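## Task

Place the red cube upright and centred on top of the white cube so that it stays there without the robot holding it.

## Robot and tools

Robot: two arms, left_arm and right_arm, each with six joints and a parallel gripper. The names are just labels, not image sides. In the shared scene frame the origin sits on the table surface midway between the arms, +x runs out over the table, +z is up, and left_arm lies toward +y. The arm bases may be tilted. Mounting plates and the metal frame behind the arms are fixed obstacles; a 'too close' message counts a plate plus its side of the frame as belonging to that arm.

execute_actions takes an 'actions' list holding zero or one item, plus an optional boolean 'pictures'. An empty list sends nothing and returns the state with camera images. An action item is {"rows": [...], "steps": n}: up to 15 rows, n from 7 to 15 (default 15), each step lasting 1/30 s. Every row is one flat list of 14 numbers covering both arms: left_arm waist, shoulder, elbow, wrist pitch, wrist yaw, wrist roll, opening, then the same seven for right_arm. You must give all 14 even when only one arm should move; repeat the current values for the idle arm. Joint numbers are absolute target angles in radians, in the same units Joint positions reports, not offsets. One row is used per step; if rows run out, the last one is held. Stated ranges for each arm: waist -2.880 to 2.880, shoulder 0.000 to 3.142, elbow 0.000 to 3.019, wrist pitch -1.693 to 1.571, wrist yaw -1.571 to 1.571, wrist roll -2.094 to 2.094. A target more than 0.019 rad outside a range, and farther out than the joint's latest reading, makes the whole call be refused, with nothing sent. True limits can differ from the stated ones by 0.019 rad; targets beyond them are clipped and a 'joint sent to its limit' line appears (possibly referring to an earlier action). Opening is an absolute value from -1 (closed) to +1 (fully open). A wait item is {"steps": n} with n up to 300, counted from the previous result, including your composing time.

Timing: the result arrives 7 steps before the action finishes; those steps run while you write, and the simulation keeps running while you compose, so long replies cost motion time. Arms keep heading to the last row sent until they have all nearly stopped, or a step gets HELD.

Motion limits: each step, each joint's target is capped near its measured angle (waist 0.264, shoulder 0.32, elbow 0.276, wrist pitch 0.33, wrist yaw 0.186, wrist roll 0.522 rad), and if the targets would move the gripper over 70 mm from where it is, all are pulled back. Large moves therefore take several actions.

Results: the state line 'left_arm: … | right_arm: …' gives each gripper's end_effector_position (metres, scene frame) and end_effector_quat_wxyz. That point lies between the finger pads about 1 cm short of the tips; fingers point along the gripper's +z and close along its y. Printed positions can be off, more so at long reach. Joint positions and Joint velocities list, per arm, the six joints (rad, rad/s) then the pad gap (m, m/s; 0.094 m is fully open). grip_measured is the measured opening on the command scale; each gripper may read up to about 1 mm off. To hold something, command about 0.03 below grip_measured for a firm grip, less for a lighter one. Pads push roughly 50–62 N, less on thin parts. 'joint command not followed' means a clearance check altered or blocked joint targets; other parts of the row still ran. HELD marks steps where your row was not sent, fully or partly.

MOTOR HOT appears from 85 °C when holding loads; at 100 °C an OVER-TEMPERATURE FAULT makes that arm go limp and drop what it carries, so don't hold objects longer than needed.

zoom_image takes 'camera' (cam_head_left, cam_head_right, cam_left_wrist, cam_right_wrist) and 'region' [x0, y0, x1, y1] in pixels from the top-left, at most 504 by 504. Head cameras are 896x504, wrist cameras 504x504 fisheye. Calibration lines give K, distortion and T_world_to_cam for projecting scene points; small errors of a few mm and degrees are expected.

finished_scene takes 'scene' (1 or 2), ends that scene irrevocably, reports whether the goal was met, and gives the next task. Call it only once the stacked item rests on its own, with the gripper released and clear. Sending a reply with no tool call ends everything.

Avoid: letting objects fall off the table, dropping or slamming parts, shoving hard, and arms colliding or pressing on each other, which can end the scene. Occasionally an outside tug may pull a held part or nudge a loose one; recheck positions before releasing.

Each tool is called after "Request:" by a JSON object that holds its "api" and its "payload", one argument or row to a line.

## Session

Request:
{"api": "execute_actions", "payload": {
  "actions": []
}}

Scene clock: 0.00 s of 4500.00 s.
left_arm: end_effector_position=(+0.3809, -0.0639, +0.3588) grip_measured=-0.993 end_effector_quat_wxyz=(-0.026, -0.499, +0.866, +0.004) | right_arm: end_effector_position=(+0.5046, -0.3216, +0.2563) grip_measured=-0.381 end_effector_quat_wxyz=(+0.381, -0.088, +0.920, +0.035)
Joint positions: left_arm=[-0.787  1.89   1.328 -1.075 -0.024 -1.707  0.   ] | right_arm=[-0.124  1.793  0.533  0.496 -0.048 -0.156  0.029]
Joint velocities: left_arm=[-0.015  0.005  0.007 -0.017 -0.022  0.066  0.001] | right_arm=[-0.015 -0.015  0.007  0.002  0.007  0.051 -0.001]
camera_calibration (this result's frames):
cam_left_wrist: T_world_to_cam=[[0.867294, -0.496658, -0.0336443, -0.352463], [-0.373309, -0.693627, 0.616054, -0.113465], [-0.329305, -0.521741, -0.786985, 0.499293], [0, 0, 0, 1]] pos_world=[0.427751, 0.00674563, 0.450978]

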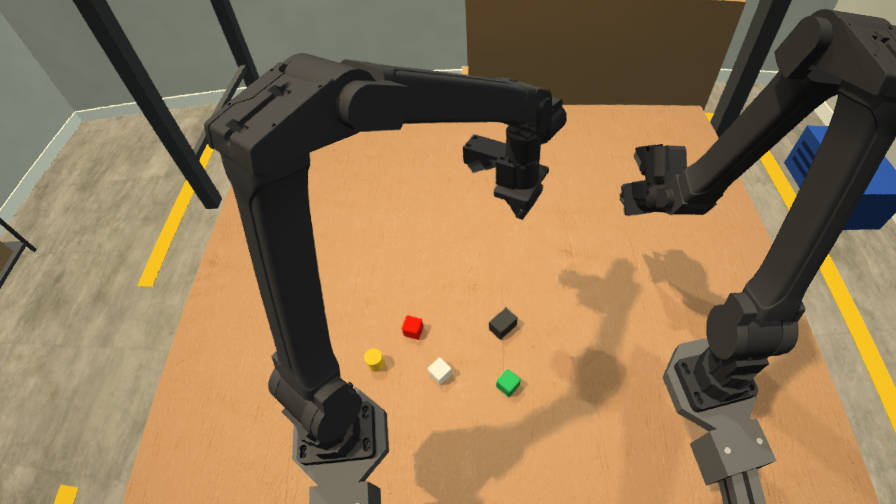

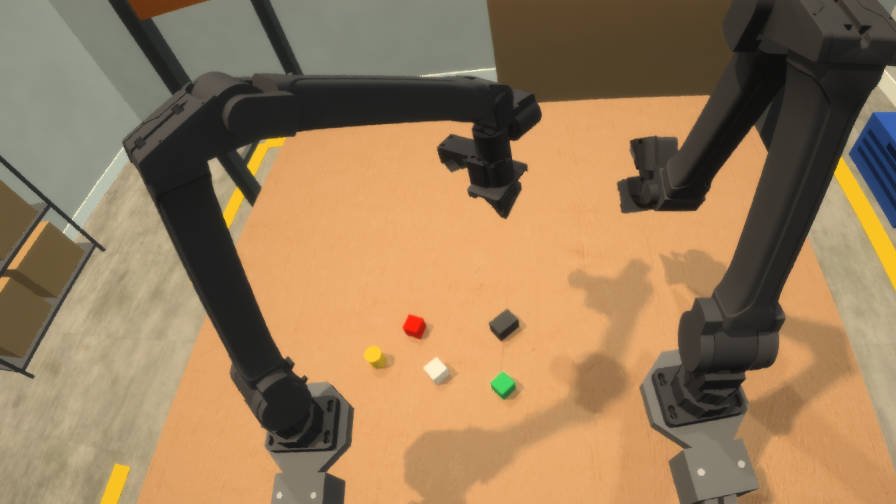

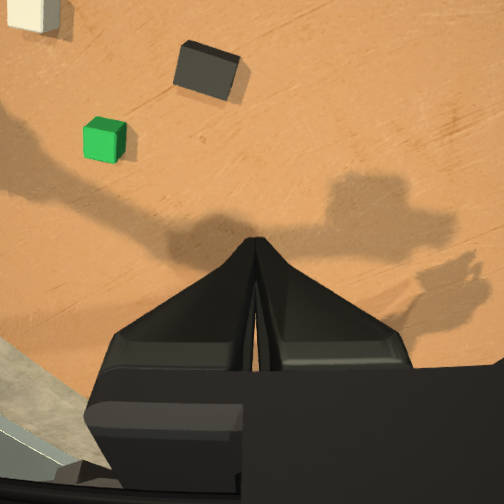

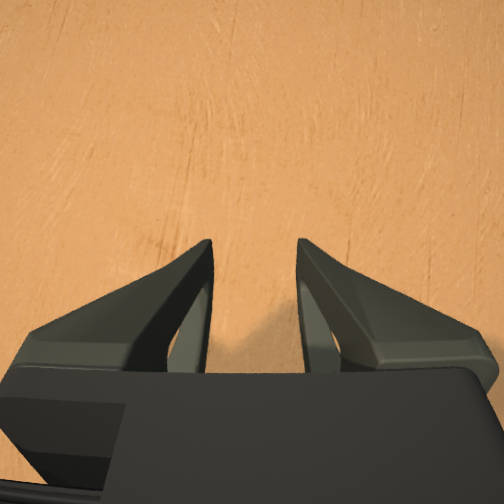

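Request:
{"api": "zoom_image", "payload": {
  "camera": "cam_head_left",
  "region": [350, 290, 530, 410]
}}

Request:
{"api": "zoom_image", "payload": {
  "camera": "cam_head_right",
  "region": [350, 290, 530, 410]
}}

Region (350, 290, 530, 410) of cam_head_left's 896x504 image, scaled by 2.800, with more detail than that image has.

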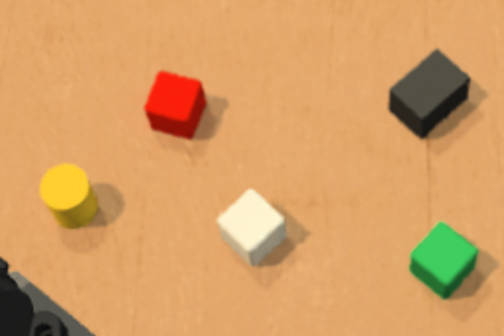

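Region (350, 290, 530, 410) of cam_head_right's 896x504 image, scaled by 2.800, with more detail than that image has.

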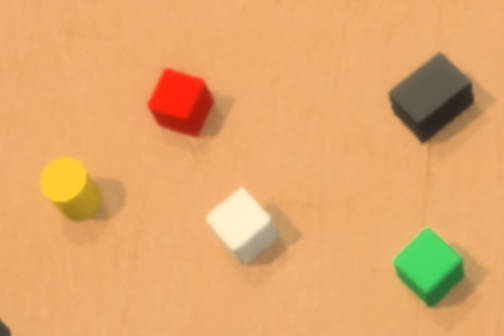

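Request:
{"api": "execute_actions", "payload": {
  "actions": [
    {"rows": [[-0.785,1.891,1.326,-1.072,-0.024,-1.706,-0.9,-0.124,1.793,0.533,0.496,-0.048,-0.156,-0.381],[-0.781,1.893,1.320,-1.063,-0.025,-1.703,-0.78,-0.124,1.793,0.533,0.496,-0.048,-0.156,-0.381],[-0.773,1.896,1.311,-1.049,-0.026,-1.698,-0.66,-0.124,1.793,0.533,0.496,-0.048,-0.156,-0.381],[-0.763,1.900,1.298,-1.030,-0.027,-1.692,-0.54,-0.124,1.793,0.533,0.496,-0.048,-0.156,-0.381],[-0.750,1.906,1.283,-1.007,-0.028,-1.684,-0.42,-0.124,1.793,0.533,0.496,-0.048,-0.156,-0.381],[-0.735,1.912,1.264,-0.980,-0.030,-1.674,-0.3,-0.124,1.793,0.533,0.496,-0.048,-0.156,-0.381],[-0.718,1.919,1.243,-0.949,-0.032,-1.664,-0.18,-0.124,1.793,0.533,0.496,-0.048,-0.156,-0.381],[-0.699,1.927,1.220,-0.914,-0.034,-1.652,-0.06,-0.124,1.793,0.533,0.496,-0.048,-0.156,-0.381],[-0.679,1.935,1.196,-0.877,-0.037,-1.639,0.06,-0.124,1.793,0.533,0.496,-0.048,-0.156,-0.381],[-0.657,1.944,1.169,-0.837,-0.039,-1.626,0.18,-0.124,1.793,0.533,0.496,-0.048,-0.156,-0.381],[-0.634,1.954,1.141,-0.796,-0.042,-1.611,0.3,-0.124,1.793,0.533,0.496,-0.048,-0.156,-0.381],[-0.610,1.964,1.112,-0.752,-0.044,-1.596,0.42,-0.124,1.793,0.533,0.496,-0.048,-0.156,-0.381],[-0.586,1.974,1.082,-0.708,-0.047,-1.581,0.54,-0.124,1.793,0.533,0.496,-0.048,-0.156,-0.381],[-0.561,1.985,1.052,-0.662,-0.050,-1.566,0.66,-0.124,1.793,0.533,0.496,-0.048,-0.156,-0.381],[-0.536,1.995,1.022,-0.617,-0.053,-1.55,0.8,-0.124,1.793,0.533,0.496,-0.048,-0.156,-0.381]], "steps": 15}
  ]
}}

Request:
{"api": "execute_actions", "payload": {
  "actions": [
    {"rows": [[-0.511,2.005,0.991,-0.571,-0.056,-1.534,0.8,-0.124,1.793,0.533,0.496,-0.048,-0.156,-0.381],[-0.486,2.016,0.961,-0.525,-0.059,-1.519,0.8,-0.124,1.793,0.533,0.496,-0.048,-0.156,-0.381],[-0.462,2.026,0.931,-0.481,-0.062,-1.504,0.8,-0.124,1.793,0.533,0.496,-0.048,-0.156,-0.381],[-0.438,2.036,0.902,-0.437,-0.064,-1.489,0.8,-0.124,1.793,0.533,0.496,-0.048,-0.156,-0.381],[-0.415,2.046,0.874,-0.396,-0.067,-1.474,0.8,-0.124,1.793,0.533,0.496,-0.048,-0.156,-0.381],[-0.393,2.055,0.847,-0.356,-0.069,-1.461,0.8,-0.124,1.793,0.533,0.496,-0.048,-0.156,-0.381],[-0.373,2.063,0.823,-0.319,-0.072,-1.448,0.8,-0.124,1.793,0.533,0.496,-0.048,-0.156,-0.381],[-0.354,2.071,0.800,-0.284,-0.074,-1.436,0.8,-0.124,1.793,0.533,0.496,-0.048,-0.156,-0.381],[-0.337,2.078,0.779,-0.253,-0.076,-1.426,0.8,-0.124,1.793,0.533,0.496,-0.048,-0.156,-0.381],[-0.322,2.084,0.760,-0.226,-0.078,-1.416,0.8,-0.124,1.793,0.533,0.496,-0.048,-0.156,-0.381],[-0.309,2.090,0.745,-0.203,-0.079,-1.408,0.8,-0.124,1.793,0.533,0.496,-0.048,-0.156,-0.381],[-0.299,2.094,0.732,-0.184,-0.080,-1.402,0.8,-0.124,1.793,0.533,0.496,-0.048,-0.156,-0.381],[-0.291,2.097,0.723,-0.170,-0.081,-1.397,0.8,-0.124,1.793,0.533,0.496,-0.048,-0.156,-0.381],[-0.287,2.099,0.717,-0.161,-0.082,-1.394,0.8,-0.124,1.793,0.533,0.496,-0.048,-0.156,-0.381],[-0.285,2.100,0.715,-0.158,-0.082,-1.393,0.8,-0.124,1.793,0.533,0.496,-0.048,-0.156,-0.381]], "steps": 15}
  ]
}}

Request:
{"api": "execute_actions", "payload": {
  "actions": [
    {"steps": 22}
  ],
  "pictures": true
}}

Scene clock: 9.10 s of 4500.00 s.
left_arm: end_effector_position=(+0.3856, -0.0524, +0.3387) grip_measured=-0.120 end_effector_quat_wxyz=(-0.019, -0.502, +0.864, -0.012) | right_arm: end_effector_position=(+0.5046, -0.3217, +0.2563) grip_measured=-0.381 end_effector_quat_wxyz=(+0.381, -0.088, +0.920, +0.035)
Joint positions: left_arm=[-0.761  1.89   1.27  -0.981 -0.026 -1.688  0.041] | right_arm=[-0.124  1.793  0.533  0.496 -0.048 -0.156  0.029]
Joint velocities: left_arm=[ 0.357  0.015 -0.545  0.852 -0.007  0.095  0.117] | right_arm=[-0.005 -0.005 -0.017 -0.012 -0.022 -0.11  -0.   ]
Steps of this call (steps 1 to 90: nothing new was sent; then 5.83 s passed at rest; steps 91 to 98: the first 8 steps of this action). Readings (joint positions):
91: left_arm=[-0.787 1.890 1.328 -1.075 -0.024 -1.707] | right_arm=[-0.124 1.793 0.533 0.496 -0.048 -0.156]
92: left_arm=[-0.787 1.890 1.328 -1.075 -0.024 -1.707] | right_arm=[-0.124 1.793 0.533 0.496 -0.048 -0.156]
94: left_arm=[-0.786 1.890 1.323 -1.065 -0.024 -1.706] | right_arm=[-0.124 1.793 0.533 0.496 -0.048 -0.156]
98: the state above

Scene clock: 9.60 s of 4500.00 s.
left_arm: end_effector_position=(+0.3510, +0.1466, +0.1526) grip_measured=+0.798 end_effector_quat_wxyz=(-0.006, -0.585, +0.811, -0.001) | right_arm: end_effector_position=(+0.5046, -0.3217, +0.2563) grip_measured=-0.381 end_effector_quat_wxyz=(+0.381, -0.088, +0.920, +0.035)
Joint positions: left_arm=[-0.377  2.055  0.843 -0.373 -0.069 -1.502  0.084] | right_arm=[-0.124  1.793  0.533  0.496 -0.048 -0.156  0.029]
Joint velocities: left_arm=[ 0.62   0.317 -0.759  1.087 -0.051  0.403 -0.001] | right_arm=[-0.005 -0.005 -0.012 -0.012 -0.007  0.022  0.   ]
Steps of this call (steps 1 to 7: the last 7 steps of your previous action; steps 8 to 15: the first 8 steps of this action). Readings (joint positions):
8: left_arm=[-0.572 1.957 1.064 -0.678 -0.048 -1.603] | right_arm=[-0.124 1.793 0.533 0.496 -0.048 -0.156]
9: left_arm=[-0.542 1.971 1.032 -0.630 -0.052 -1.589] | right_arm=[-0.124 1.793 0.533 0.496 -0.048 -0.156]
11: left_arm=[-0.482 2.001 0.965 -0.535 -0.058 -1.559] | right_arm=[-0.124 1.793 0.533 0.496 -0.048 -0.156]
15: the state above

Scene clock: 10.33 s of 4500.00 s.
left_arm: end_effector_position=(+0.3154, +0.1880, +0.1230) grip_measured=+0.798 end_effector_quat_wxyz=(+0.006, -0.583, +0.812, -0.007) | right_arm: end_effector_position=(+0.5046, -0.3217, +0.2563) grip_measured=-0.381 end_effector_quat_wxyz=(+0.381, -0.088, +0.920, +0.035)
Joint positions: left_arm=[-0.284  2.094  0.714 -0.173 -0.078 -1.402  0.084] | right_arm=[-0.124  1.793  0.533  0.496 -0.048 -0.156  0.029]
Joint velocities: left_arm=[-0.005 -0.024  0.007 -0.007 -0.007  0.066 -0.001] | right_arm=[-0.005 -0.005 -0.007  0.007 -0.022 -0.139 -0.001]
Kept back: nothing.
Steps of this call (steps 1 to 7: the last 7 steps of your previous action; steps 8 to 22: the robot went on to your last target). Readings (joint positions):
1: left_arm=[-0.357 2.066 0.817 -0.338 -0.071 -1.489] | right_arm=[-0.124 1.793 0.533 0.496 -0.048 -0.156]
2: left_arm=[-0.339 2.074 0.793 -0.306 -0.073 -1.477] | right_arm=[-0.124 1.793 0.533 0.496 -0.048 -0.156]
4: left_arm=[-0.311 2.086 0.754 -0.252 -0.075 -1.454] | right_arm=[-0.124 1.793 0.533 0.496 -0.048 -0.156]
8: left_arm=[-0.285 2.094 0.715 -0.191 -0.078 -1.424] | right_arm=[-0.124 1.793 0.533 0.496 -0.048 -0.156]
22: the state above
camera_calibration (this result's frames):
cam_left_wrist: T_world_to_cam=[[0.949793, -0.312438, 0.0166227, -0.245256], [-0.263233, -0.769238, 0.582221, 0.165784], [-0.169121, -0.557365, -0.812861, 0.382905], [0, 0, 0, 1]] pos_world=[0.341339, 0.264318, 0.218802]
cam_right_wrist: T_world_to_cam=[[0.19896, -0.979962, -0.00940948, -0.412294], [-0.964345, -0.194061, -0.17994, 0.476531], [0.174509, 0.0448749, -0.983633, 0.302924], [0, 0, 0, 1]] pos_world=[0.488707, -0.32515, 0.379834]

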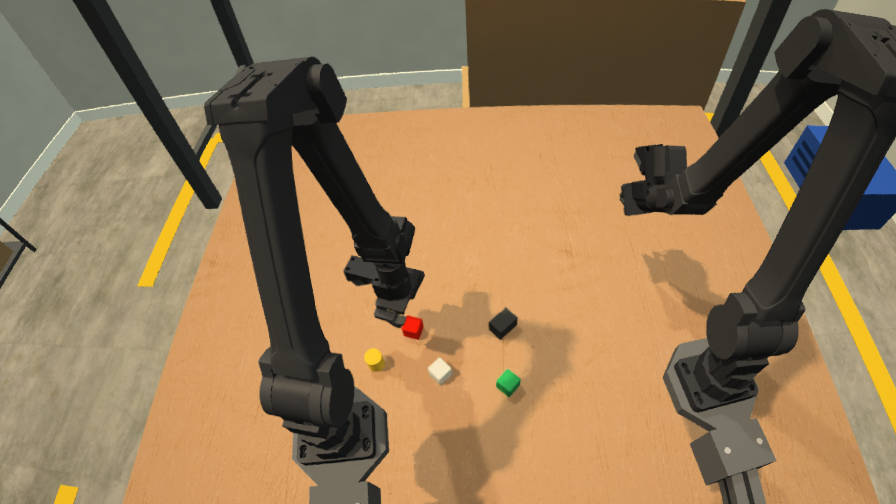

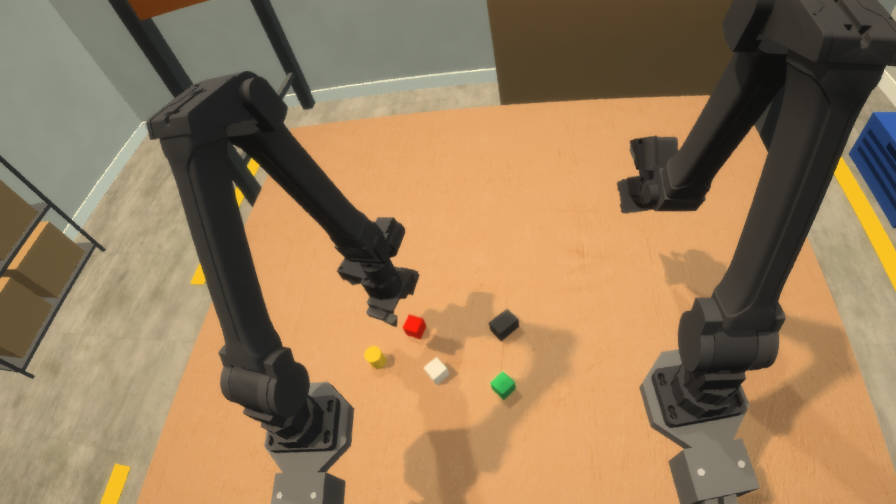

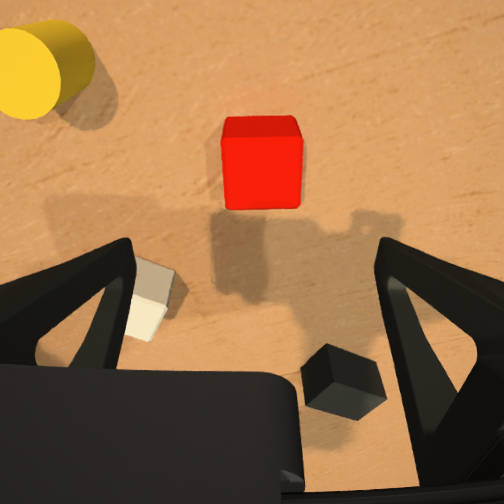

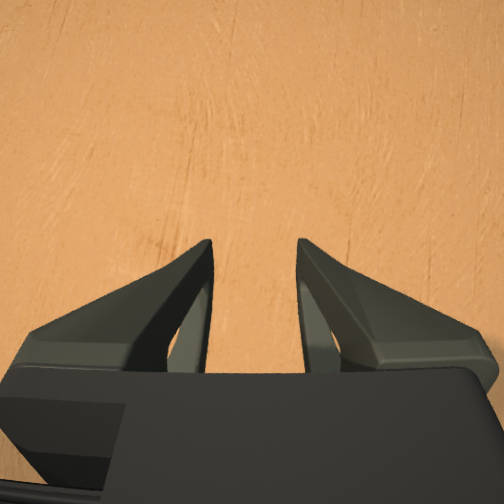

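Request:
{"api": "zoom_image", "payload": {
  "camera": "cam_left_wrist",
  "region": [110, 100, 400, 350]
}}

Region (110, 100, 400, 350) of cam_left_wrist's 504x504 image, scaled by 1.738, with more detail than that image has; it fills the top 434 rows of this view, and the rest is white.

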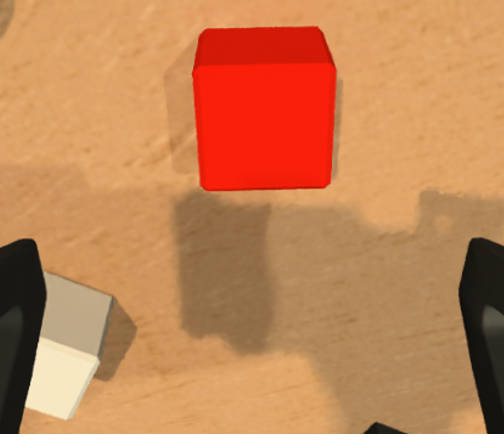

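Request:
{"api": "execute_actions", "payload": {
  "actions": [
    {"rows": [[-0.28,2.102,0.728,-0.157,-0.083,-1.405,0.8,-0.124,1.793,0.533,0.496,-0.048,-0.156,-0.381],[-0.278,2.107,0.740,-0.154,-0.083,-1.41,0.8,-0.124,1.793,0.533,0.496,-0.048,-0.156,-0.381],[-0.277,2.116,0.744,-0.149,-0.083,-1.412,0.8,-0.124,1.793,0.533,0.496,-0.048,-0.156,-0.381],[-0.276,2.127,0.749,-0.143,-0.083,-1.414,0.8,-0.124,1.793,0.533,0.496,-0.048,-0.156,-0.381],[-0.275,2.141,0.755,-0.136,-0.083,-1.416,0.8,-0.124,1.793,0.533,0.496,-0.048,-0.156,-0.381],[-0.274,2.158,0.762,-0.127,-0.083,-1.418,0.8,-0.124,1.793,0.533,0.496,-0.048,-0.156,-0.381],[-0.273,2.175,0.770,-0.117,-0.083,-1.42,0.8,-0.124,1.793,0.533,0.496,-0.048,-0.156,-0.381],[-0.272,2.195,0.778,-0.107,-0.083,-1.422,0.8,-0.124,1.793,0.533,0.496,-0.048,-0.156,-0.381],[-0.271,2.215,0.787,-0.096,-0.083,-1.424,0.8,-0.124,1.793,0.533,0.496,-0.048,-0.156,-0.381],[-0.27,2.236,0.796,-0.085,-0.083,-1.426,0.8,-0.124,1.793,0.533,0.496,-0.048,-0.156,-0.381],[-0.269,2.258,0.806,-0.073,-0.083,-1.427,0.8,-0.124,1.793,0.533,0.496,-0.048,-0.156,-0.381],[-0.268,2.279,0.815,-0.061,-0.083,-1.427,0.8,-0.124,1.793,0.533,0.496,-0.048,-0.156,-0.381],[-0.267,2.300,0.824,-0.050,-0.083,-1.427,0.8,-0.124,1.793,0.533,0.496,-0.048,-0.156,-0.381],[-0.266,2.320,0.833,-0.039,-0.083,-1.427,0.8,-0.124,1.793,0.533,0.496,-0.048,-0.156,-0.381],[-0.266,2.340,0.841,-0.029,-0.083,-1.427,0.8,-0.124,1.793,0.533,0.496,-0.048,-0.156,-0.381]], "steps": 15}
  ]
}}

Request:
{"api": "execute_actions", "payload": {
  "actions": [
    {"rows": [[-0.266,2.357,0.849,-0.019,-0.083,-1.427,0.8,-0.124,1.793,0.533,0.496,-0.048,-0.156,-0.381],[-0.266,2.374,0.856,-0.010,-0.083,-1.427,0.8,-0.124,1.793,0.533,0.496,-0.048,-0.156,-0.381],[-0.266,2.388,0.862,-0.003,-0.083,-1.427,0.8,-0.124,1.793,0.533,0.496,-0.048,-0.156,-0.381],[-0.266,2.399,0.867,0.003,-0.083,-1.427,0.8,-0.124,1.793,0.533,0.496,-0.048,-0.156,-0.381],[-0.266,2.408,0.871,0.008,-0.083,-1.427,0.8,-0.124,1.793,0.533,0.496,-0.048,-0.156,-0.381],[-0.266,2.413,0.873,0.011,-0.083,-1.427,0.8,-0.124,1.793,0.533,0.496,-0.048,-0.156,-0.381],[-0.266,2.415,0.874,0.012,-0.083,-1.427,0.8,-0.124,1.793,0.533,0.496,-0.048,-0.156,-0.381]], "steps": 8}
  ]
}}

Request:
{"api": "execute_actions", "payload": {
  "actions": [
    {"steps": 18}
  ],
  "pictures": true
}}

Scene clock: 15.07 s of 4500.00 s.
left_arm: end_effector_position=(+0.3300, +0.1851, +0.1125) grip_measured=+0.798 end_effector_quat_wxyz=(+0.015, -0.586, +0.810, -0.016) | right_arm: end_effector_position=(+0.5046, -0.3217, +0.2563) grip_measured=-0.381 end_effector_quat_wxyz=(+0.381, -0.088, +0.920, +0.035)
Joint positions: left_arm=[-0.284  2.134  0.746 -0.14  -0.079 -1.407  0.084] | right_arm=[-0.124  1.793  0.533  0.496 -0.048 -0.156  0.029]
Joint velocities: left_arm=[-0.005  0.444  0.31   0.271 -0.081 -0.066 -0.   ] | right_arm=[-0.005 -0.005 -0.002 -0.027  0.051  0.081 -0.001]
Steps of this call (steps 1 to 15: the robot went on to your last target; steps 16 to 90: nothing new was sent; then 1.47 s passed at rest; steps 91 to 98: the first 8 steps of this action). Readings (joint positions):
91: left_arm=[-0.284 2.094 0.714 -0.173 -0.078 -1.401] | right_arm=[-0.124 1.793 0.533 0.496 -0.048 -0.156]
92: left_arm=[-0.284 2.094 0.714 -0.173 -0.078 -1.401] | right_arm=[-0.124 1.793 0.533 0.496 -0.048 -0.156]
94: left_arm=[-0.284 2.097 0.718 -0.168 -0.078 -1.403] | right_arm=[-0.124 1.793 0.533 0.496 -0.048 -0.156]
98: the state above

Scene clock: 15.33 s of 4500.00 s.
left_arm: end_effector_position=(+0.3381, +0.1824, +0.0578) grip_measured=+0.798 end_effector_quat_wxyz=(+0.013, -0.593, +0.805, -0.013) | right_arm: end_effector_position=(+0.5046, -0.3217, +0.2563) grip_measured=-0.381 end_effector_quat_wxyz=(+0.381, -0.088, +0.920, +0.035)
Joint positions: left_arm=[-0.276  2.31   0.828 -0.053 -0.079 -1.416  0.084] | right_arm=[-0.124  1.793  0.533  0.496 -0.048 -0.156  0.029]
Joint velocities: left_arm=[ 0.034  0.659  0.217  0.3    0.081  0.007 -0.   ] | right_arm=[ 0.005 -0.015  0.002 -0.017 -0.022  0.081 -0.   ]
Steps of this call (steps 1 to 7: the last 7 steps of your previous action; step 8: the first step of this action). Readings (joint positions):
8: the state above

Scene clock: 15.93 s of 4500.00 s.
left_arm: end_effector_position=(+0.3320, +0.1811, +0.0233) grip_measured=+0.798 end_effector_quat_wxyz=(+0.007, -0.594, +0.804, -0.008) | right_arm: end_effector_position=(+0.5046, -0.3217, +0.2563) grip_measured=-0.381 end_effector_quat_wxyz=(+0.381, -0.088, +0.920, +0.035)
Joint positions: left_arm=[-0.274  2.414  0.867 -0.003 -0.079 -1.419  0.084] | right_arm=[-0.124  1.793  0.533  0.496 -0.048 -0.156  0.029]
Joint velocities: left_arm=[-0.005  0.015 -0.002 -0.027  0.007 -0.051  0.001] | right_arm=[-0.005 -0.005  0.002 -0.017 -0.081  0.022 -0.001]
Kept back: nothing.
Steps of this call (steps 1 to 7: the last 7 steps of your previous action; steps 8 to 18: the robot went on to your last target). Readings (joint positions):
1: left_arm=[-0.275 2.331 0.835 -0.043 -0.079 -1.417] | right_arm=[-0.124 1.793 0.533 0.496 -0.048 -0.156]
2: left_arm=[-0.274 2.350 0.842 -0.034 -0.079 -1.417] | right_arm=[-0.124 1.793 0.533 0.496 -0.048 -0.156]
4: left_arm=[-0.274 2.383 0.853 -0.020 -0.079 -1.418] | right_arm=[-0.124 1.793 0.533 0.496 -0.048 -0.156]
8: left_arm=[-0.274 2.414 0.861 -0.007 -0.079 -1.419] | right_arm=[-0.124 1.793 0.533 0.496 -0.048 -0.156]
18: the state above
camera_calibration (this result's frames):
cam_left_wrist: T_world_to_cam=[[0.95782, -0.286726, 0.0192048, -0.2689], [-0.243924, -0.775867, 0.581835, 0.217683], [-0.151927, -0.561977, -0.81308, 0.295914], [0, 0, 0, 1]] pos_world=[0.355614, 0.25809, 0.119111]
cam_right_wrist: T_world_to_cam=[[0.19896, -0.979962, -0.00940948, -0.412294], [-0.964345, -0.194061, -0.17994, 0.476531], [0.174509, 0.0448749, -0.983633, 0.302924], [0, 0, 0, 1]] pos_world=[0.488707, -0.32515, 0.379834]

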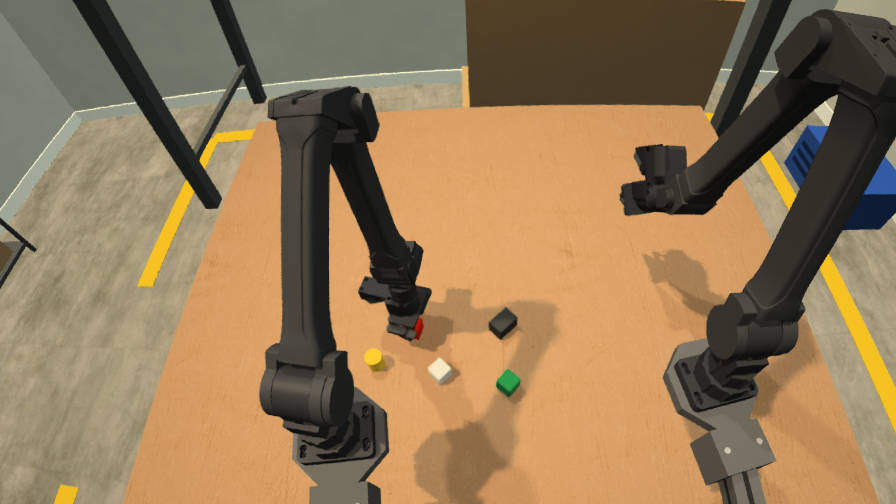

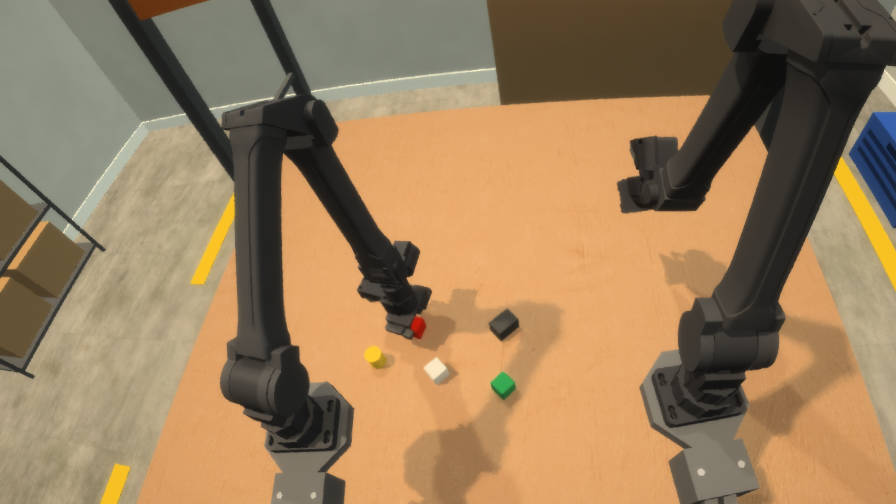

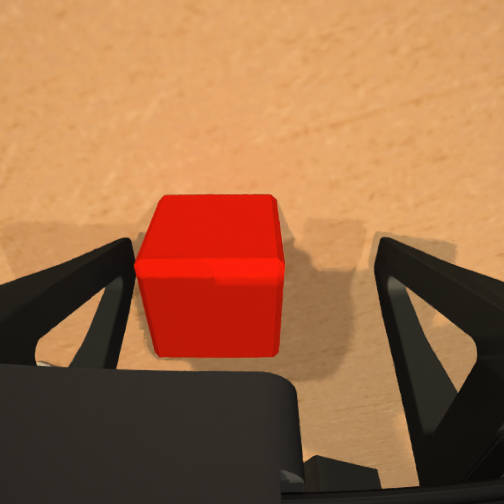

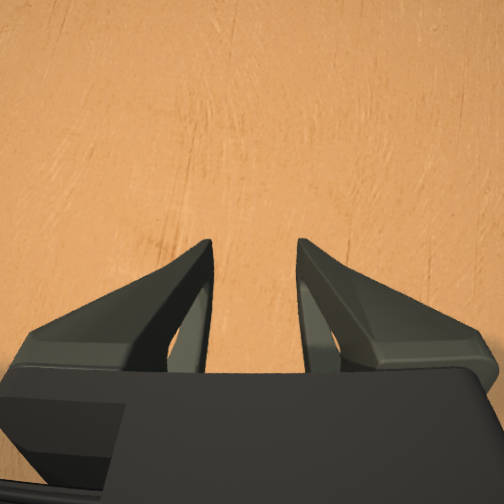

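Request:
{"api": "execute_actions", "payload": {
  "actions": [
    {"rows": [[-0.276,2.416,0.862,0.01,-0.083,-1.427,0.8,-0.124,1.793,0.533,0.496,-0.048,-0.156,-0.381],[-0.283,2.416,0.856,0.008,-0.083,-1.43,0.78,-0.124,1.793,0.533,0.496,-0.048,-0.156,-0.381],[-0.286,2.416,0.853,0.006,-0.083,-1.433,0.75,-0.124,1.793,0.533,0.496,-0.048,-0.156,-0.381],[-0.288,2.416,0.85,0.004,-0.083,-1.436,0.72,-0.124,1.793,0.533,0.496,-0.048,-0.156,-0.381],[-0.29,2.416,0.847,0.002,-0.083,-1.438,0.68,-0.124,1.793,0.533,0.496,-0.048,-0.156,-0.381],[-0.292,2.416,0.844,0.0,-0.083,-1.438,0.64,-0.124,1.793,0.533,0.496,-0.048,-0.156,-0.381],[-0.294,2.416,0.842,0.0,-0.083,-1.438,0.6,-0.124,1.793,0.533,0.496,-0.048,-0.156,-0.381],[-0.295,2.416,0.84,0.0,-0.083,-1.438,0.55,-0.124,1.793,0.533,0.496,-0.048,-0.156,-0.381],[-0.295,2.416,0.839,0.0,-0.083,-1.438,0.5,-0.124,1.793,0.533,0.496,-0.048,-0.156,-0.381]], "steps": 10}
  ]
}}

Request:
{"api": "execute_actions", "payload": {
  "actions": [
    {"steps": 16}
  ],
  "pictures": true
}}

Scene clock: 17.30 s of 4500.00 s.
left_arm: end_effector_position=(+0.3315, +0.1812, +0.0233) grip_measured=+0.764 end_effector_quat_wxyz=(+0.007, -0.595, +0.804, -0.007) | right_arm: end_effector_position=(+0.5046, -0.3217, +0.2563) grip_measured=-0.381 end_effector_quat_wxyz=(+0.381, -0.088, +0.920, +0.035)
Joint positions: left_arm=[-0.274  2.414  0.866 -0.003 -0.079 -1.42   0.083] | right_arm=[-0.124  1.793  0.533  0.496 -0.048 -0.156  0.029]
Joint velocities: left_arm=[-0.015 -0.015 -0.017  0.002  0.022 -0.051 -0.024] | right_arm=[ 0.015  0.005  0.017 -0.002 -0.037 -0.022 -0.   ]
Steps of this call (steps 1 to 15: the robot went on to your last target; steps 16 to 38: nothing new was sent; steps 39 to 41: the first 3 steps of this action). Readings (joint positions):
39: left_arm=[-0.274 2.414 0.867 -0.003 -0.079 -1.419] | right_arm=[-0.124 1.793 0.533 0.496 -0.048 -0.156]
40: left_arm=[-0.274 2.414 0.867 -0.003 -0.079 -1.419] | right_arm=[-0.124 1.793 0.533 0.496 -0.048 -0.156]
41: the state above

Scene clock: 17.83 s of 4500.00 s.
left_arm: end_effector_position=(+0.3168, +0.1790, +0.0234) grip_measured=+0.502 end_effector_quat_wxyz=(-0.001, -0.593, +0.805, +0.000) | right_arm: end_effector_position=(+0.5046, -0.3217, +0.2563) grip_measured=-0.381 end_effector_quat_wxyz=(+0.381, -0.088, +0.920, +0.035)
Joint positions: left_arm=[-0.287  2.414  0.843 -0.003 -0.079 -1.43   0.071] | right_arm=[-0.124  1.793  0.533  0.496 -0.048 -0.156  0.029]
Joint velocities: left_arm=[ 0.015  0.005 -0.007 -0.022 -0.037  0.037  0.   ] | right_arm=[-0.005 -0.015 -0.012  0.002  0.022  0.007  0.001]
Kept back: nothing.
Steps of this call (steps 1 to 7: the last 7 steps of your previous action; steps 8 to 16: the robot went on to your last target). Readings (joint positions):
1: left_arm=[-0.274 2.414 0.865 -0.003 -0.079 -1.422] | right_arm=[-0.124 1.793 0.533 0.496 -0.048 -0.156]
2: left_arm=[-0.275 2.414 0.863 -0.003 -0.079 -1.423] | right_arm=[-0.124 1.793 0.533 0.496 -0.048 -0.156]
4: left_arm=[-0.277 2.414 0.856 -0.003 -0.079 -1.425] | right_arm=[-0.124 1.793 0.533 0.496 -0.048 -0.156]
8: left_arm=[-0.284 2.414 0.844 -0.003 -0.079 -1.428] | right_arm=[-0.124 1.793 0.533 0.496 -0.048 -0.156]
16: the state above
camera_calibration (this result's frames):
cam_left_wrist: T_world_to_cam=[[0.95703, -0.289971, -0.00318198, -0.253605], [-0.23349, -0.777032, 0.584554, 0.209126], [-0.171977, -0.558693, -0.811348, 0.298328], [0, 0, 0, 1]] pos_world=[0.342842, 0.255633, 0.118995]
cam_right_wrist: T_world_to_cam=[[0.19896, -0.979962, -0.00940948, -0.412294], [-0.964345, -0.194061, -0.17994, 0.476531], [0.174509, 0.0448749, -0.983633, 0.302924], [0, 0, 0, 1]] pos_world=[0.488707, -0.32515, 0.379834]

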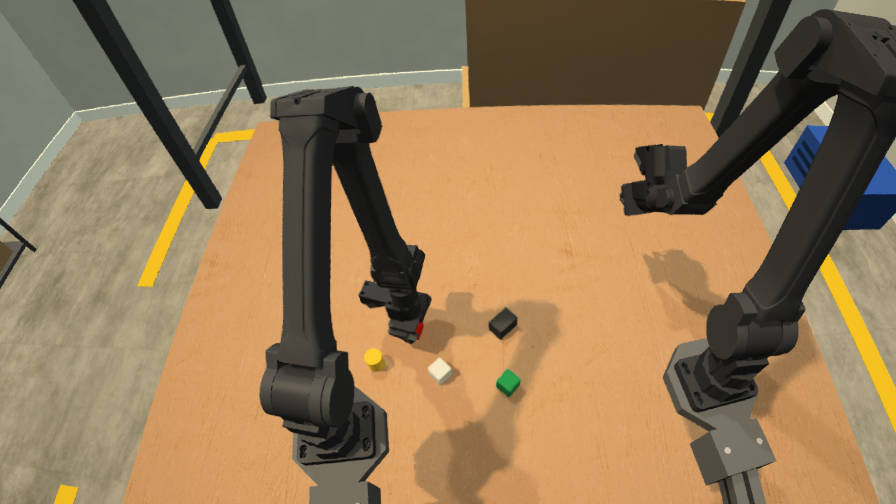

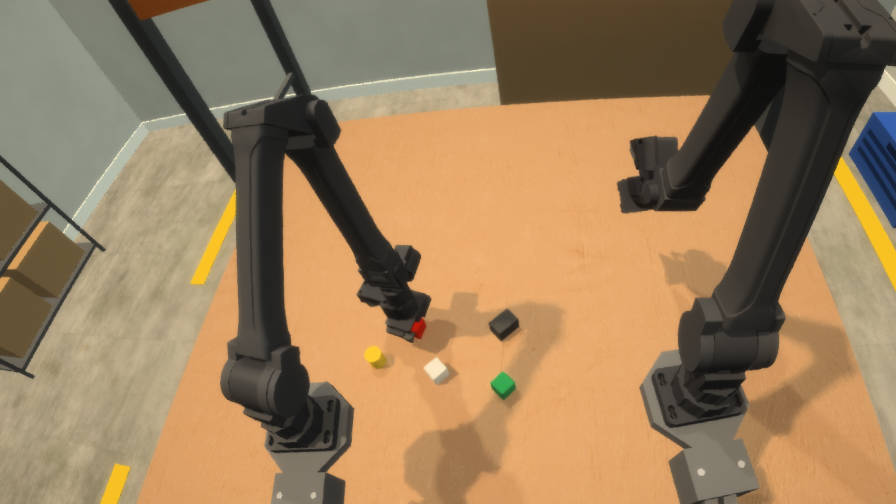

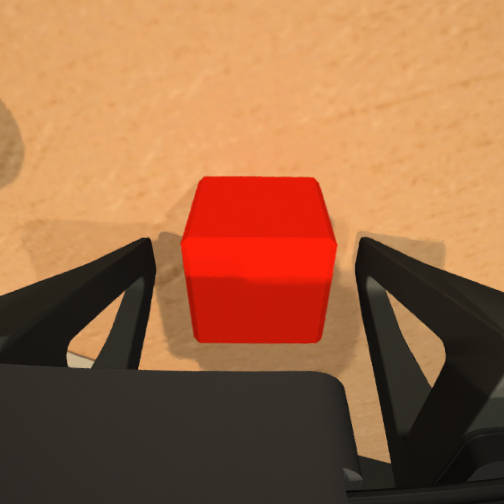

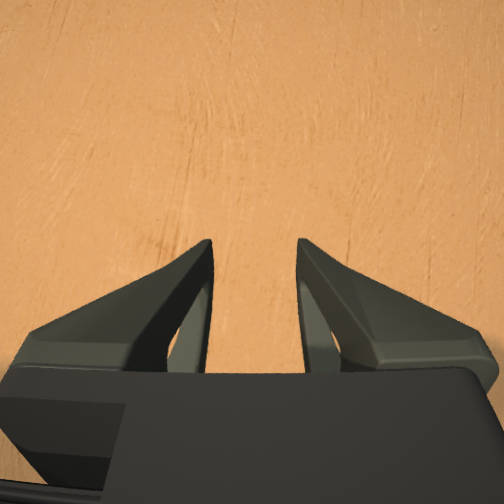

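Request:
{"api": "execute_actions", "payload": {
  "actions": [
    {"rows": [[-0.29,2.416,0.843,0.0,-0.083,-1.435,0.42,-0.124,1.793,0.533,0.496,-0.048,-0.156,-0.381],[-0.29,2.416,0.843,0.0,-0.083,-1.435,0.33,-0.124,1.793,0.533,0.496,-0.048,-0.156,-0.381],[-0.29,2.416,0.843,0.0,-0.083,-1.435,0.24,-0.124,1.793,0.533,0.496,-0.048,-0.156,-0.381],[-0.29,2.416,0.843,0.0,-0.083,-1.435,0.15,-0.124,1.793,0.533,0.496,-0.048,-0.156,-0.381],[-0.29,2.416,0.843,0.0,-0.083,-1.435,0.07,-0.124,1.793,0.533,0.496,-0.048,-0.156,-0.381],[-0.29,2.416,0.843,0.0,-0.083,-1.435,0.0,-0.124,1.793,0.533,0.496,-0.048,-0.156,-0.381],[-0.29,2.416,0.843,0.0,-0.083,-1.435,-0.05,-0.124,1.793,0.533,0.496,-0.048,-0.156,-0.381],[-0.29,2.416,0.843,0.0,-0.083,-1.435,-0.08,-0.124,1.793,0.533,0.496,-0.048,-0.156,-0.381],[-0.29,2.416,0.843,0.0,-0.083,-1.435,-0.1,-0.124,1.793,0.533,0.496,-0.048,-0.156,-0.381],[-0.29,2.416,0.843,0.0,-0.083,-1.435,-0.12,-0.124,1.793,0.533,0.496,-0.048,-0.156,-0.381],[-0.29,2.416,0.843,0.0,-0.083,-1.435,-0.135,-0.124,1.793,0.533,0.496,-0.048,-0.156,-0.381],[-0.29,2.416,0.843,0.0,-0.083,-1.435,-0.15,-0.124,1.793,0.533,0.496,-0.048,-0.156,-0.381],[-0.29,2.416,0.843,0.0,-0.083,-1.435,-0.165,-0.124,1.793,0.533,0.496,-0.048,-0.156,-0.381],[-0.29,2.416,0.843,0.0,-0.083,-1.435,-0.18,-0.124,1.793,0.533,0.496,-0.048,-0.156,-0.381],[-0.29,2.416,0.843,0.0,-0.083,-1.435,-0.19,-0.124,1.793,0.533,0.496,-0.048,-0.156,-0.381]], "steps": 15}
  ]
}}

Request:
{"api": "execute_actions", "payload": {
  "actions": [
    {"steps": 12}
  ]
}}

Scene clock: 19.03 s of 4500.00 s.
left_arm: end_effector_position=(+0.3168, +0.1790, +0.0234) grip_measured=-0.061 end_effector_quat_wxyz=(-0.001, -0.593, +0.805, +0.000) | right_arm: end_effector_position=(+0.5046, -0.3217, +0.2563) grip_measured=-0.381 end_effector_quat_wxyz=(+0.381, -0.088, +0.920, +0.035)
Joint positions: left_arm=[-0.287  2.414  0.843 -0.003 -0.079 -1.43   0.044] | right_arm=[-0.124  1.793  0.533  0.496 -0.048 -0.156  0.029]
Joint velocities: left_arm=[-0.024 -0.015 -0.007 -0.002  0.051  0.051 -0.033] | right_arm=[-0.024 -0.015  0.002  0.007  0.007 -0.066 -0.001]
Steps of this call (steps 1 to 15: the robot went on to your last target; steps 16 to 28: nothing new was sent; steps 29 to 36: the first 8 steps of this action). Readings (joint positions):
29: left_arm=[-0.287 2.414 0.843 -0.003 -0.079 -1.430] | right_arm=[-0.124 1.793 0.533 0.496 -0.048 -0.156]
30: left_arm=[-0.287 2.414 0.843 -0.003 -0.079 -1.430] | right_arm=[-0.124 1.793 0.533 0.496 -0.048 -0.156]
32: left_arm=[-0.287 2.414 0.843 -0.003 -0.079 -1.430] | right_arm=[-0.124 1.793 0.533 0.496 -0.048 -0.156]
36: the state above

Scene clock: 19.43 s of 4500.00 s.
left_arm: end_effector_position=(+0.3168, +0.1790, +0.0234) grip_measured=-0.167 end_effector_quat_wxyz=(-0.001, -0.593, +0.805, +0.000) | right_arm: end_effector_position=(+0.5046, -0.3217, +0.2563) grip_measured=-0.381 end_effector_quat_wxyz=(+0.381, -0.088, +0.920, +0.035)
Joint positions: left_arm=[-0.287  2.414  0.843 -0.003 -0.079 -1.43   0.039] | right_arm=[-0.124  1.793  0.533  0.496 -0.048 -0.156  0.029]
Joint velocities: left_arm=[-0.015 -0.005  0.002 -0.002 -0.007  0.022  0.   ] | right_arm=[-0.015  0.005 -0.007 -0.007 -0.007  0.11   0.001]
Kept back: nothing.
Steps of this call (steps 1 to 7: the last 7 steps of your previous action; steps 8 to 12: the robot went on to your last target). Readings (joint positions):
1: left_arm=[-0.287 2.414 0.843 -0.003 -0.079 -1.430] | right_arm=[-0.124 1.793 0.533 0.496 -0.048 -0.156]
2: left_arm=[-0.287 2.414 0.843 -0.003 -0.079 -1.430] | right_arm=[-0.124 1.793 0.533 0.496 -0.048 -0.156]
4: left_arm=[-0.287 2.414 0.843 -0.003 -0.079 -1.430] | right_arm=[-0.124 1.793 0.533 0.496 -0.048 -0.156]
8: left_arm=[-0.287 2.414 0.843 -0.003 -0.079 -1.430] | right_arm=[-0.124 1.793 0.533 0.496 -0.048 -0.156]
12: the state above

Request:
{"api": "execute_actions", "payload": {
  "actions": [
    {"rows": [[-0.29,2.398,0.843,-0.005,-0.082,-1.43,-0.198,-0.124,1.793,0.533,0.496,-0.048,-0.156,-0.381],[-0.29,2.391,0.843,-0.015,-0.082,-1.43,-0.198,-0.124,1.793,0.533,0.496,-0.048,-0.156,-0.381],[-0.29,2.381,0.841,-0.023,-0.081,-1.43,-0.198,-0.124,1.793,0.533,0.496,-0.048,-0.156,-0.381],[-0.29,2.367,0.837,-0.034,-0.081,-1.43,-0.198,-0.124,1.793,0.533,0.496,-0.048,-0.156,-0.381],[-0.292,2.352,0.830,-0.043,-0.08,-1.425,-0.198,-0.124,1.793,0.533,0.496,-0.048,-0.156,-0.381],[-0.297,2.335,0.821,-0.052,-0.08,-1.418,-0.198,-0.124,1.793,0.533,0.496,-0.048,-0.156,-0.381],[-0.305,2.318,0.810,-0.059,-0.079,-1.411,-0.198,-0.124,1.793,0.533,0.496,-0.048,-0.156,-0.381],[-0.315,2.300,0.797,-0.065,-0.078,-1.404,-0.198,-0.124,1.793,0.533,0.496,-0.048,-0.156,-0.381],[-0.328,2.283,0.782,-0.068,-0.077,-1.397,-0.198,-0.124,1.793,0.533,0.496,-0.048,-0.156,-0.381],[-0.343,2.268,0.766,-0.068,-0.076,-1.39,-0.198,-0.124,1.793,0.533,0.496,-0.048,-0.156,-0.381],[-0.360,2.254,0.749,-0.066,-0.075,-1.383,-0.198,-0.124,1.793,0.533,0.496,-0.048,-0.156,-0.381],[-0.379,2.244,0.732,-0.06,-0.074,-1.376,-0.198,-0.124,1.793,0.533,0.496,-0.048,-0.156,-0.381],[-0.398,2.237,0.713,-0.049,-0.073,-1.369,-0.198,-0.124,1.793,0.533,0.496,-0.048,-0.156,-0.381],[-0.419,2.235,0.695,-0.034,-0.072,-1.362,-0.198,-0.124,1.793,0.533,0.496,-0.048,-0.156,-0.381],[-0.440,2.235,0.677,-0.017,-0.071,-1.355,-0.198,-0.124,1.793,0.533,0.496,-0.048,-0.156,-0.381]], "steps": 15}
  ]
}}

Request:
{"api": "execute_actions", "payload": {
  "actions": [
    {"rows": [[-0.461,2.235,0.658,0.002,-0.07,-1.348,-0.198,-0.124,1.793,0.533,0.496,-0.048,-0.156,-0.381],[-0.482,2.235,0.641,0.02,-0.07,-1.341,-0.198,-0.124,1.793,0.533,0.496,-0.048,-0.156,-0.381],[-0.503,2.235,0.624,0.038,-0.07,-1.334,-0.198,-0.124,1.793,0.533,0.496,-0.048,-0.156,-0.381],[-0.524,2.235,0.608,0.054,-0.07,-1.327,-0.198,-0.124,1.793,0.533,0.496,-0.048,-0.156,-0.381],[-0.543,2.235,0.593,0.069,-0.07,-1.32,-0.198,-0.124,1.793,0.533,0.496,-0.048,-0.156,-0.381],[-0.562,2.235,0.580,0.082,-0.07,-1.313,-0.198,-0.124,1.793,0.533,0.496,-0.048,-0.156,-0.381],[-0.579,2.235,0.569,0.092,-0.07,-1.306,-0.198,-0.124,1.793,0.533,0.496,-0.048,-0.156,-0.381],[-0.594,2.235,0.560,0.1,-0.07,-1.299,-0.198,-0.124,1.793,0.533,0.496,-0.048,-0.156,-0.381],[-0.607,2.235,0.553,0.105,-0.07,-1.293,-0.198,-0.124,1.793,0.533,0.496,-0.048,-0.156,-0.381],[-0.617,2.235,0.549,0.108,-0.07,-1.293,-0.198,-0.124,1.793,0.533,0.496,-0.048,-0.156,-0.381],[-0.625,2.235,0.547,0.109,-0.07,-1.293,-0.198,-0.124,1.793,0.533,0.496,-0.048,-0.156,-0.381],[-0.630,2.235,0.547,0.109,-0.07,-1.293,-0.198,-0.124,1.793,0.533,0.496,-0.048,-0.156,-0.381],[-0.632,2.235,0.547,0.109,-0.07,-1.293,-0.198,-0.124,1.793,0.533,0.496,-0.048,-0.156,-0.381]], "steps": 13}
  ]
}}

Request:
{"api": "execute_actions", "payload": {
  "actions": [
    {"steps": 20}
  ],
  "pictures": true
}}

Scene clock: 24.17 s of 4500.00 s.
left_arm: end_effector_position=(+0.3126, +0.1801, +0.0359) grip_measured=-0.167 end_effector_quat_wxyz=(-0.006, -0.590, +0.808, +0.006) | right_arm: end_effector_position=(+0.5046, -0.3217, +0.2563) grip_measured=-0.381 end_effector_quat_wxyz=(+0.381, -0.088, +0.920, +0.035)
Joint positions: left_arm=[-0.289  2.376  0.825 -0.038 -0.079 -1.425  0.039] | right_arm=[-0.124  1.793  0.533  0.496 -0.048 -0.156  0.029]
Joint velocities: left_arm=[-0.063 -0.484 -0.286 -0.203  0.022  0.154  0.   ] | right_arm=[-0.005 -0.015 -0.007  0.007  0.022 -0.022 -0.   ]
Steps of this call (steps 1 to 15: the robot went on to your last target; steps 16 to 90: nothing new was sent; then 1.47 s passed at rest; steps 91 to 98: the first 8 steps of this action). Readings (joint positions):
91: left_arm=[-0.287 2.414 0.843 -0.003 -0.079 -1.430] | right_arm=[-0.124 1.793 0.533 0.496 -0.048 -0.156]
92: left_arm=[-0.287 2.414 0.843 -0.003 -0.079 -1.430] | right_arm=[-0.124 1.793 0.533 0.496 -0.048 -0.156]
94: left_arm=[-0.287 2.413 0.843 -0.008 -0.079 -1.430] | right_arm=[-0.124 1.793 0.533 0.496 -0.048 -0.156]
98: the state above

Scene clock: 24.60 s of 4500.00 s.
left_arm: end_effector_position=(+0.2412, +0.1244, +0.0850) grip_measured=-0.167 end_effector_quat_wxyz=(+0.003, -0.456, +0.890, -0.007) | right_arm: end_effector_position=(+0.5046, -0.3217, +0.2563) grip_measured=-0.381 end_effector_quat_wxyz=(+0.381, -0.088, +0.920, +0.035)
Joint positions: left_arm=[-0.529  2.233  0.615  0.041 -0.073 -1.35   0.039] | right_arm=[-0.124  1.793  0.533  0.496 -0.048 -0.156  0.029]
Joint velocities: left_arm=[-0.62  -0.005 -0.515  0.369 -0.051  0.168 -0.   ] | right_arm=[-0.005 -0.024  0.017 -0.012  0.022  0.066  0.001]
Steps of this call (steps 1 to 7: the last 7 steps of your previous action; steps 8 to 13: the first 6 steps of this action). Readings (joint positions):
8: left_arm=[-0.406 2.237 0.705 -0.032 -0.076 -1.383] | right_arm=[-0.124 1.793 0.533 0.496 -0.048 -0.156]
9: left_arm=[-0.432 2.233 0.688 -0.018 -0.075 -1.376] | right_arm=[-0.124 1.793 0.533 0.496 -0.048 -0.156]
11: left_arm=[-0.483 2.233 0.653 0.012 -0.074 -1.363] | right_arm=[-0.124 1.793 0.533 0.496 -0.048 -0.156]
13: the state above

Scene clock: 25.27 s of 4500.00 s.
left_arm: end_effector_position=(+0.2037, +0.1119, +0.0885) grip_measured=-0.167 end_effector_quat_wxyz=(+0.002, -0.388, +0.922, -0.003) | right_arm: end_effector_position=(+0.5046, -0.3217, +0.2563) grip_measured=-0.381 end_effector_quat_wxyz=(+0.381, -0.088, +0.920, +0.035)
Joint positions: left_arm=[-0.631  2.233  0.547  0.094 -0.073 -1.302  0.039] | right_arm=[-0.124  1.793  0.533  0.496 -0.048 -0.156  0.029]
Joint velocities: left_arm=[-0.015 -0.005  0.007 -0.012 -0.066  0.037 -0.   ] | right_arm=[-0.005 -0.024 -0.012 -0.007  0.022  0.022  0.   ]
Kept back: nothing.
Steps of this call (steps 1 to 7: the last 7 steps of your previous action; steps 8 to 20: the robot went on to your last target). Readings (joint positions):
1: left_arm=[-0.550 2.233 0.598 0.053 -0.073 -1.343] | right_arm=[-0.124 1.793 0.533 0.496 -0.048 -0.156]
2: left_arm=[-0.569 2.233 0.583 0.063 -0.073 -1.336] | right_arm=[-0.124 1.793 0.533 0.496 -0.048 -0.156]
4: left_arm=[-0.599 2.233 0.560 0.077 -0.073 -1.324] | right_arm=[-0.124 1.793 0.533 0.496 -0.048 -0.156]
8: left_arm=[-0.630 2.233 0.547 0.088 -0.073 -1.311] | right_arm=[-0.124 1.793 0.533 0.496 -0.048 -0.156]
20: the state above
camera_calibration (this result's frames):
cam_left_wrist: T_world_to_cam=[[0.720127, -0.69382, 0.00552181, -0.0719328], [-0.566011, -0.582831, 0.583044, 0.138643], [-0.40131, -0.422991, -0.812422, 0.325804], [0, 0, 0, 1]] pos_world=[0.261022, 0.168709, 0.184253]
cam_right_wrist: T_world_to_cam=[[0.19896, -0.979962, -0.00940948, -0.412294], [-0.964345, -0.194061, -0.17994, 0.476531], [0.174509, 0.0448749, -0.983633, 0.302924], [0, 0, 0, 1]] pos_world=[0.488707, -0.32515, 0.379834]

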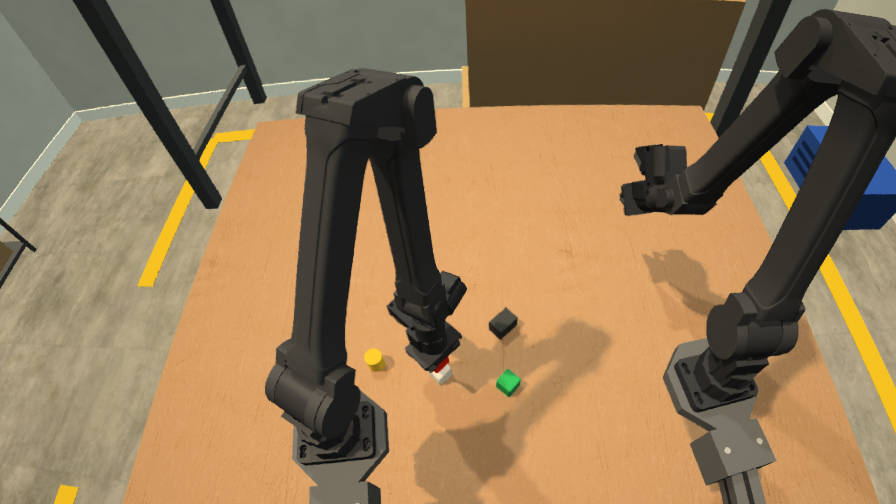

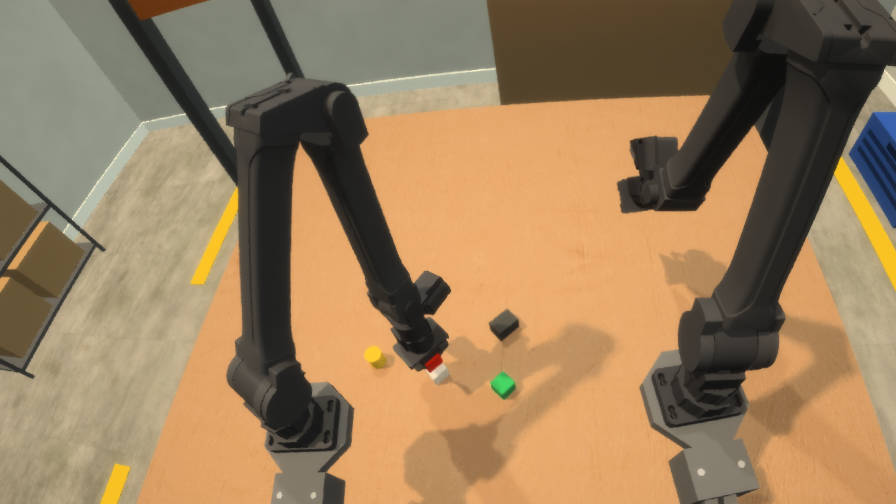

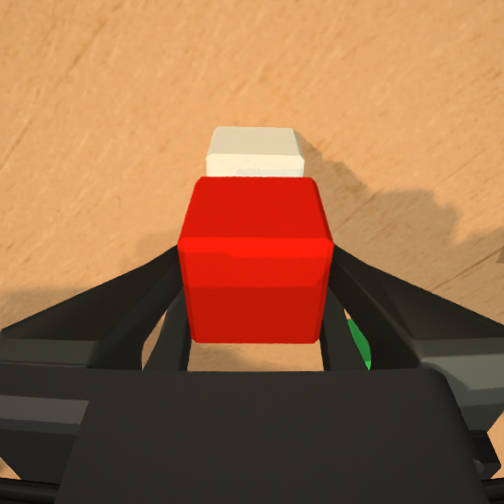

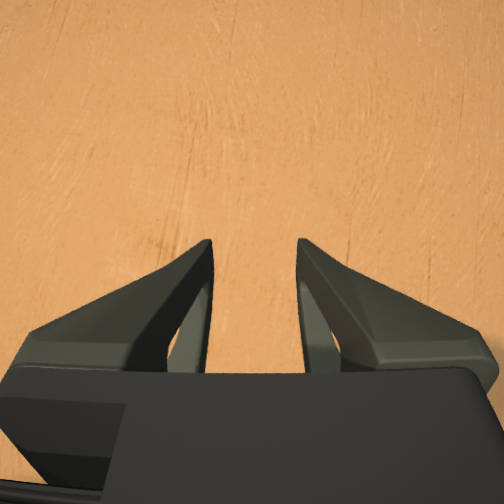

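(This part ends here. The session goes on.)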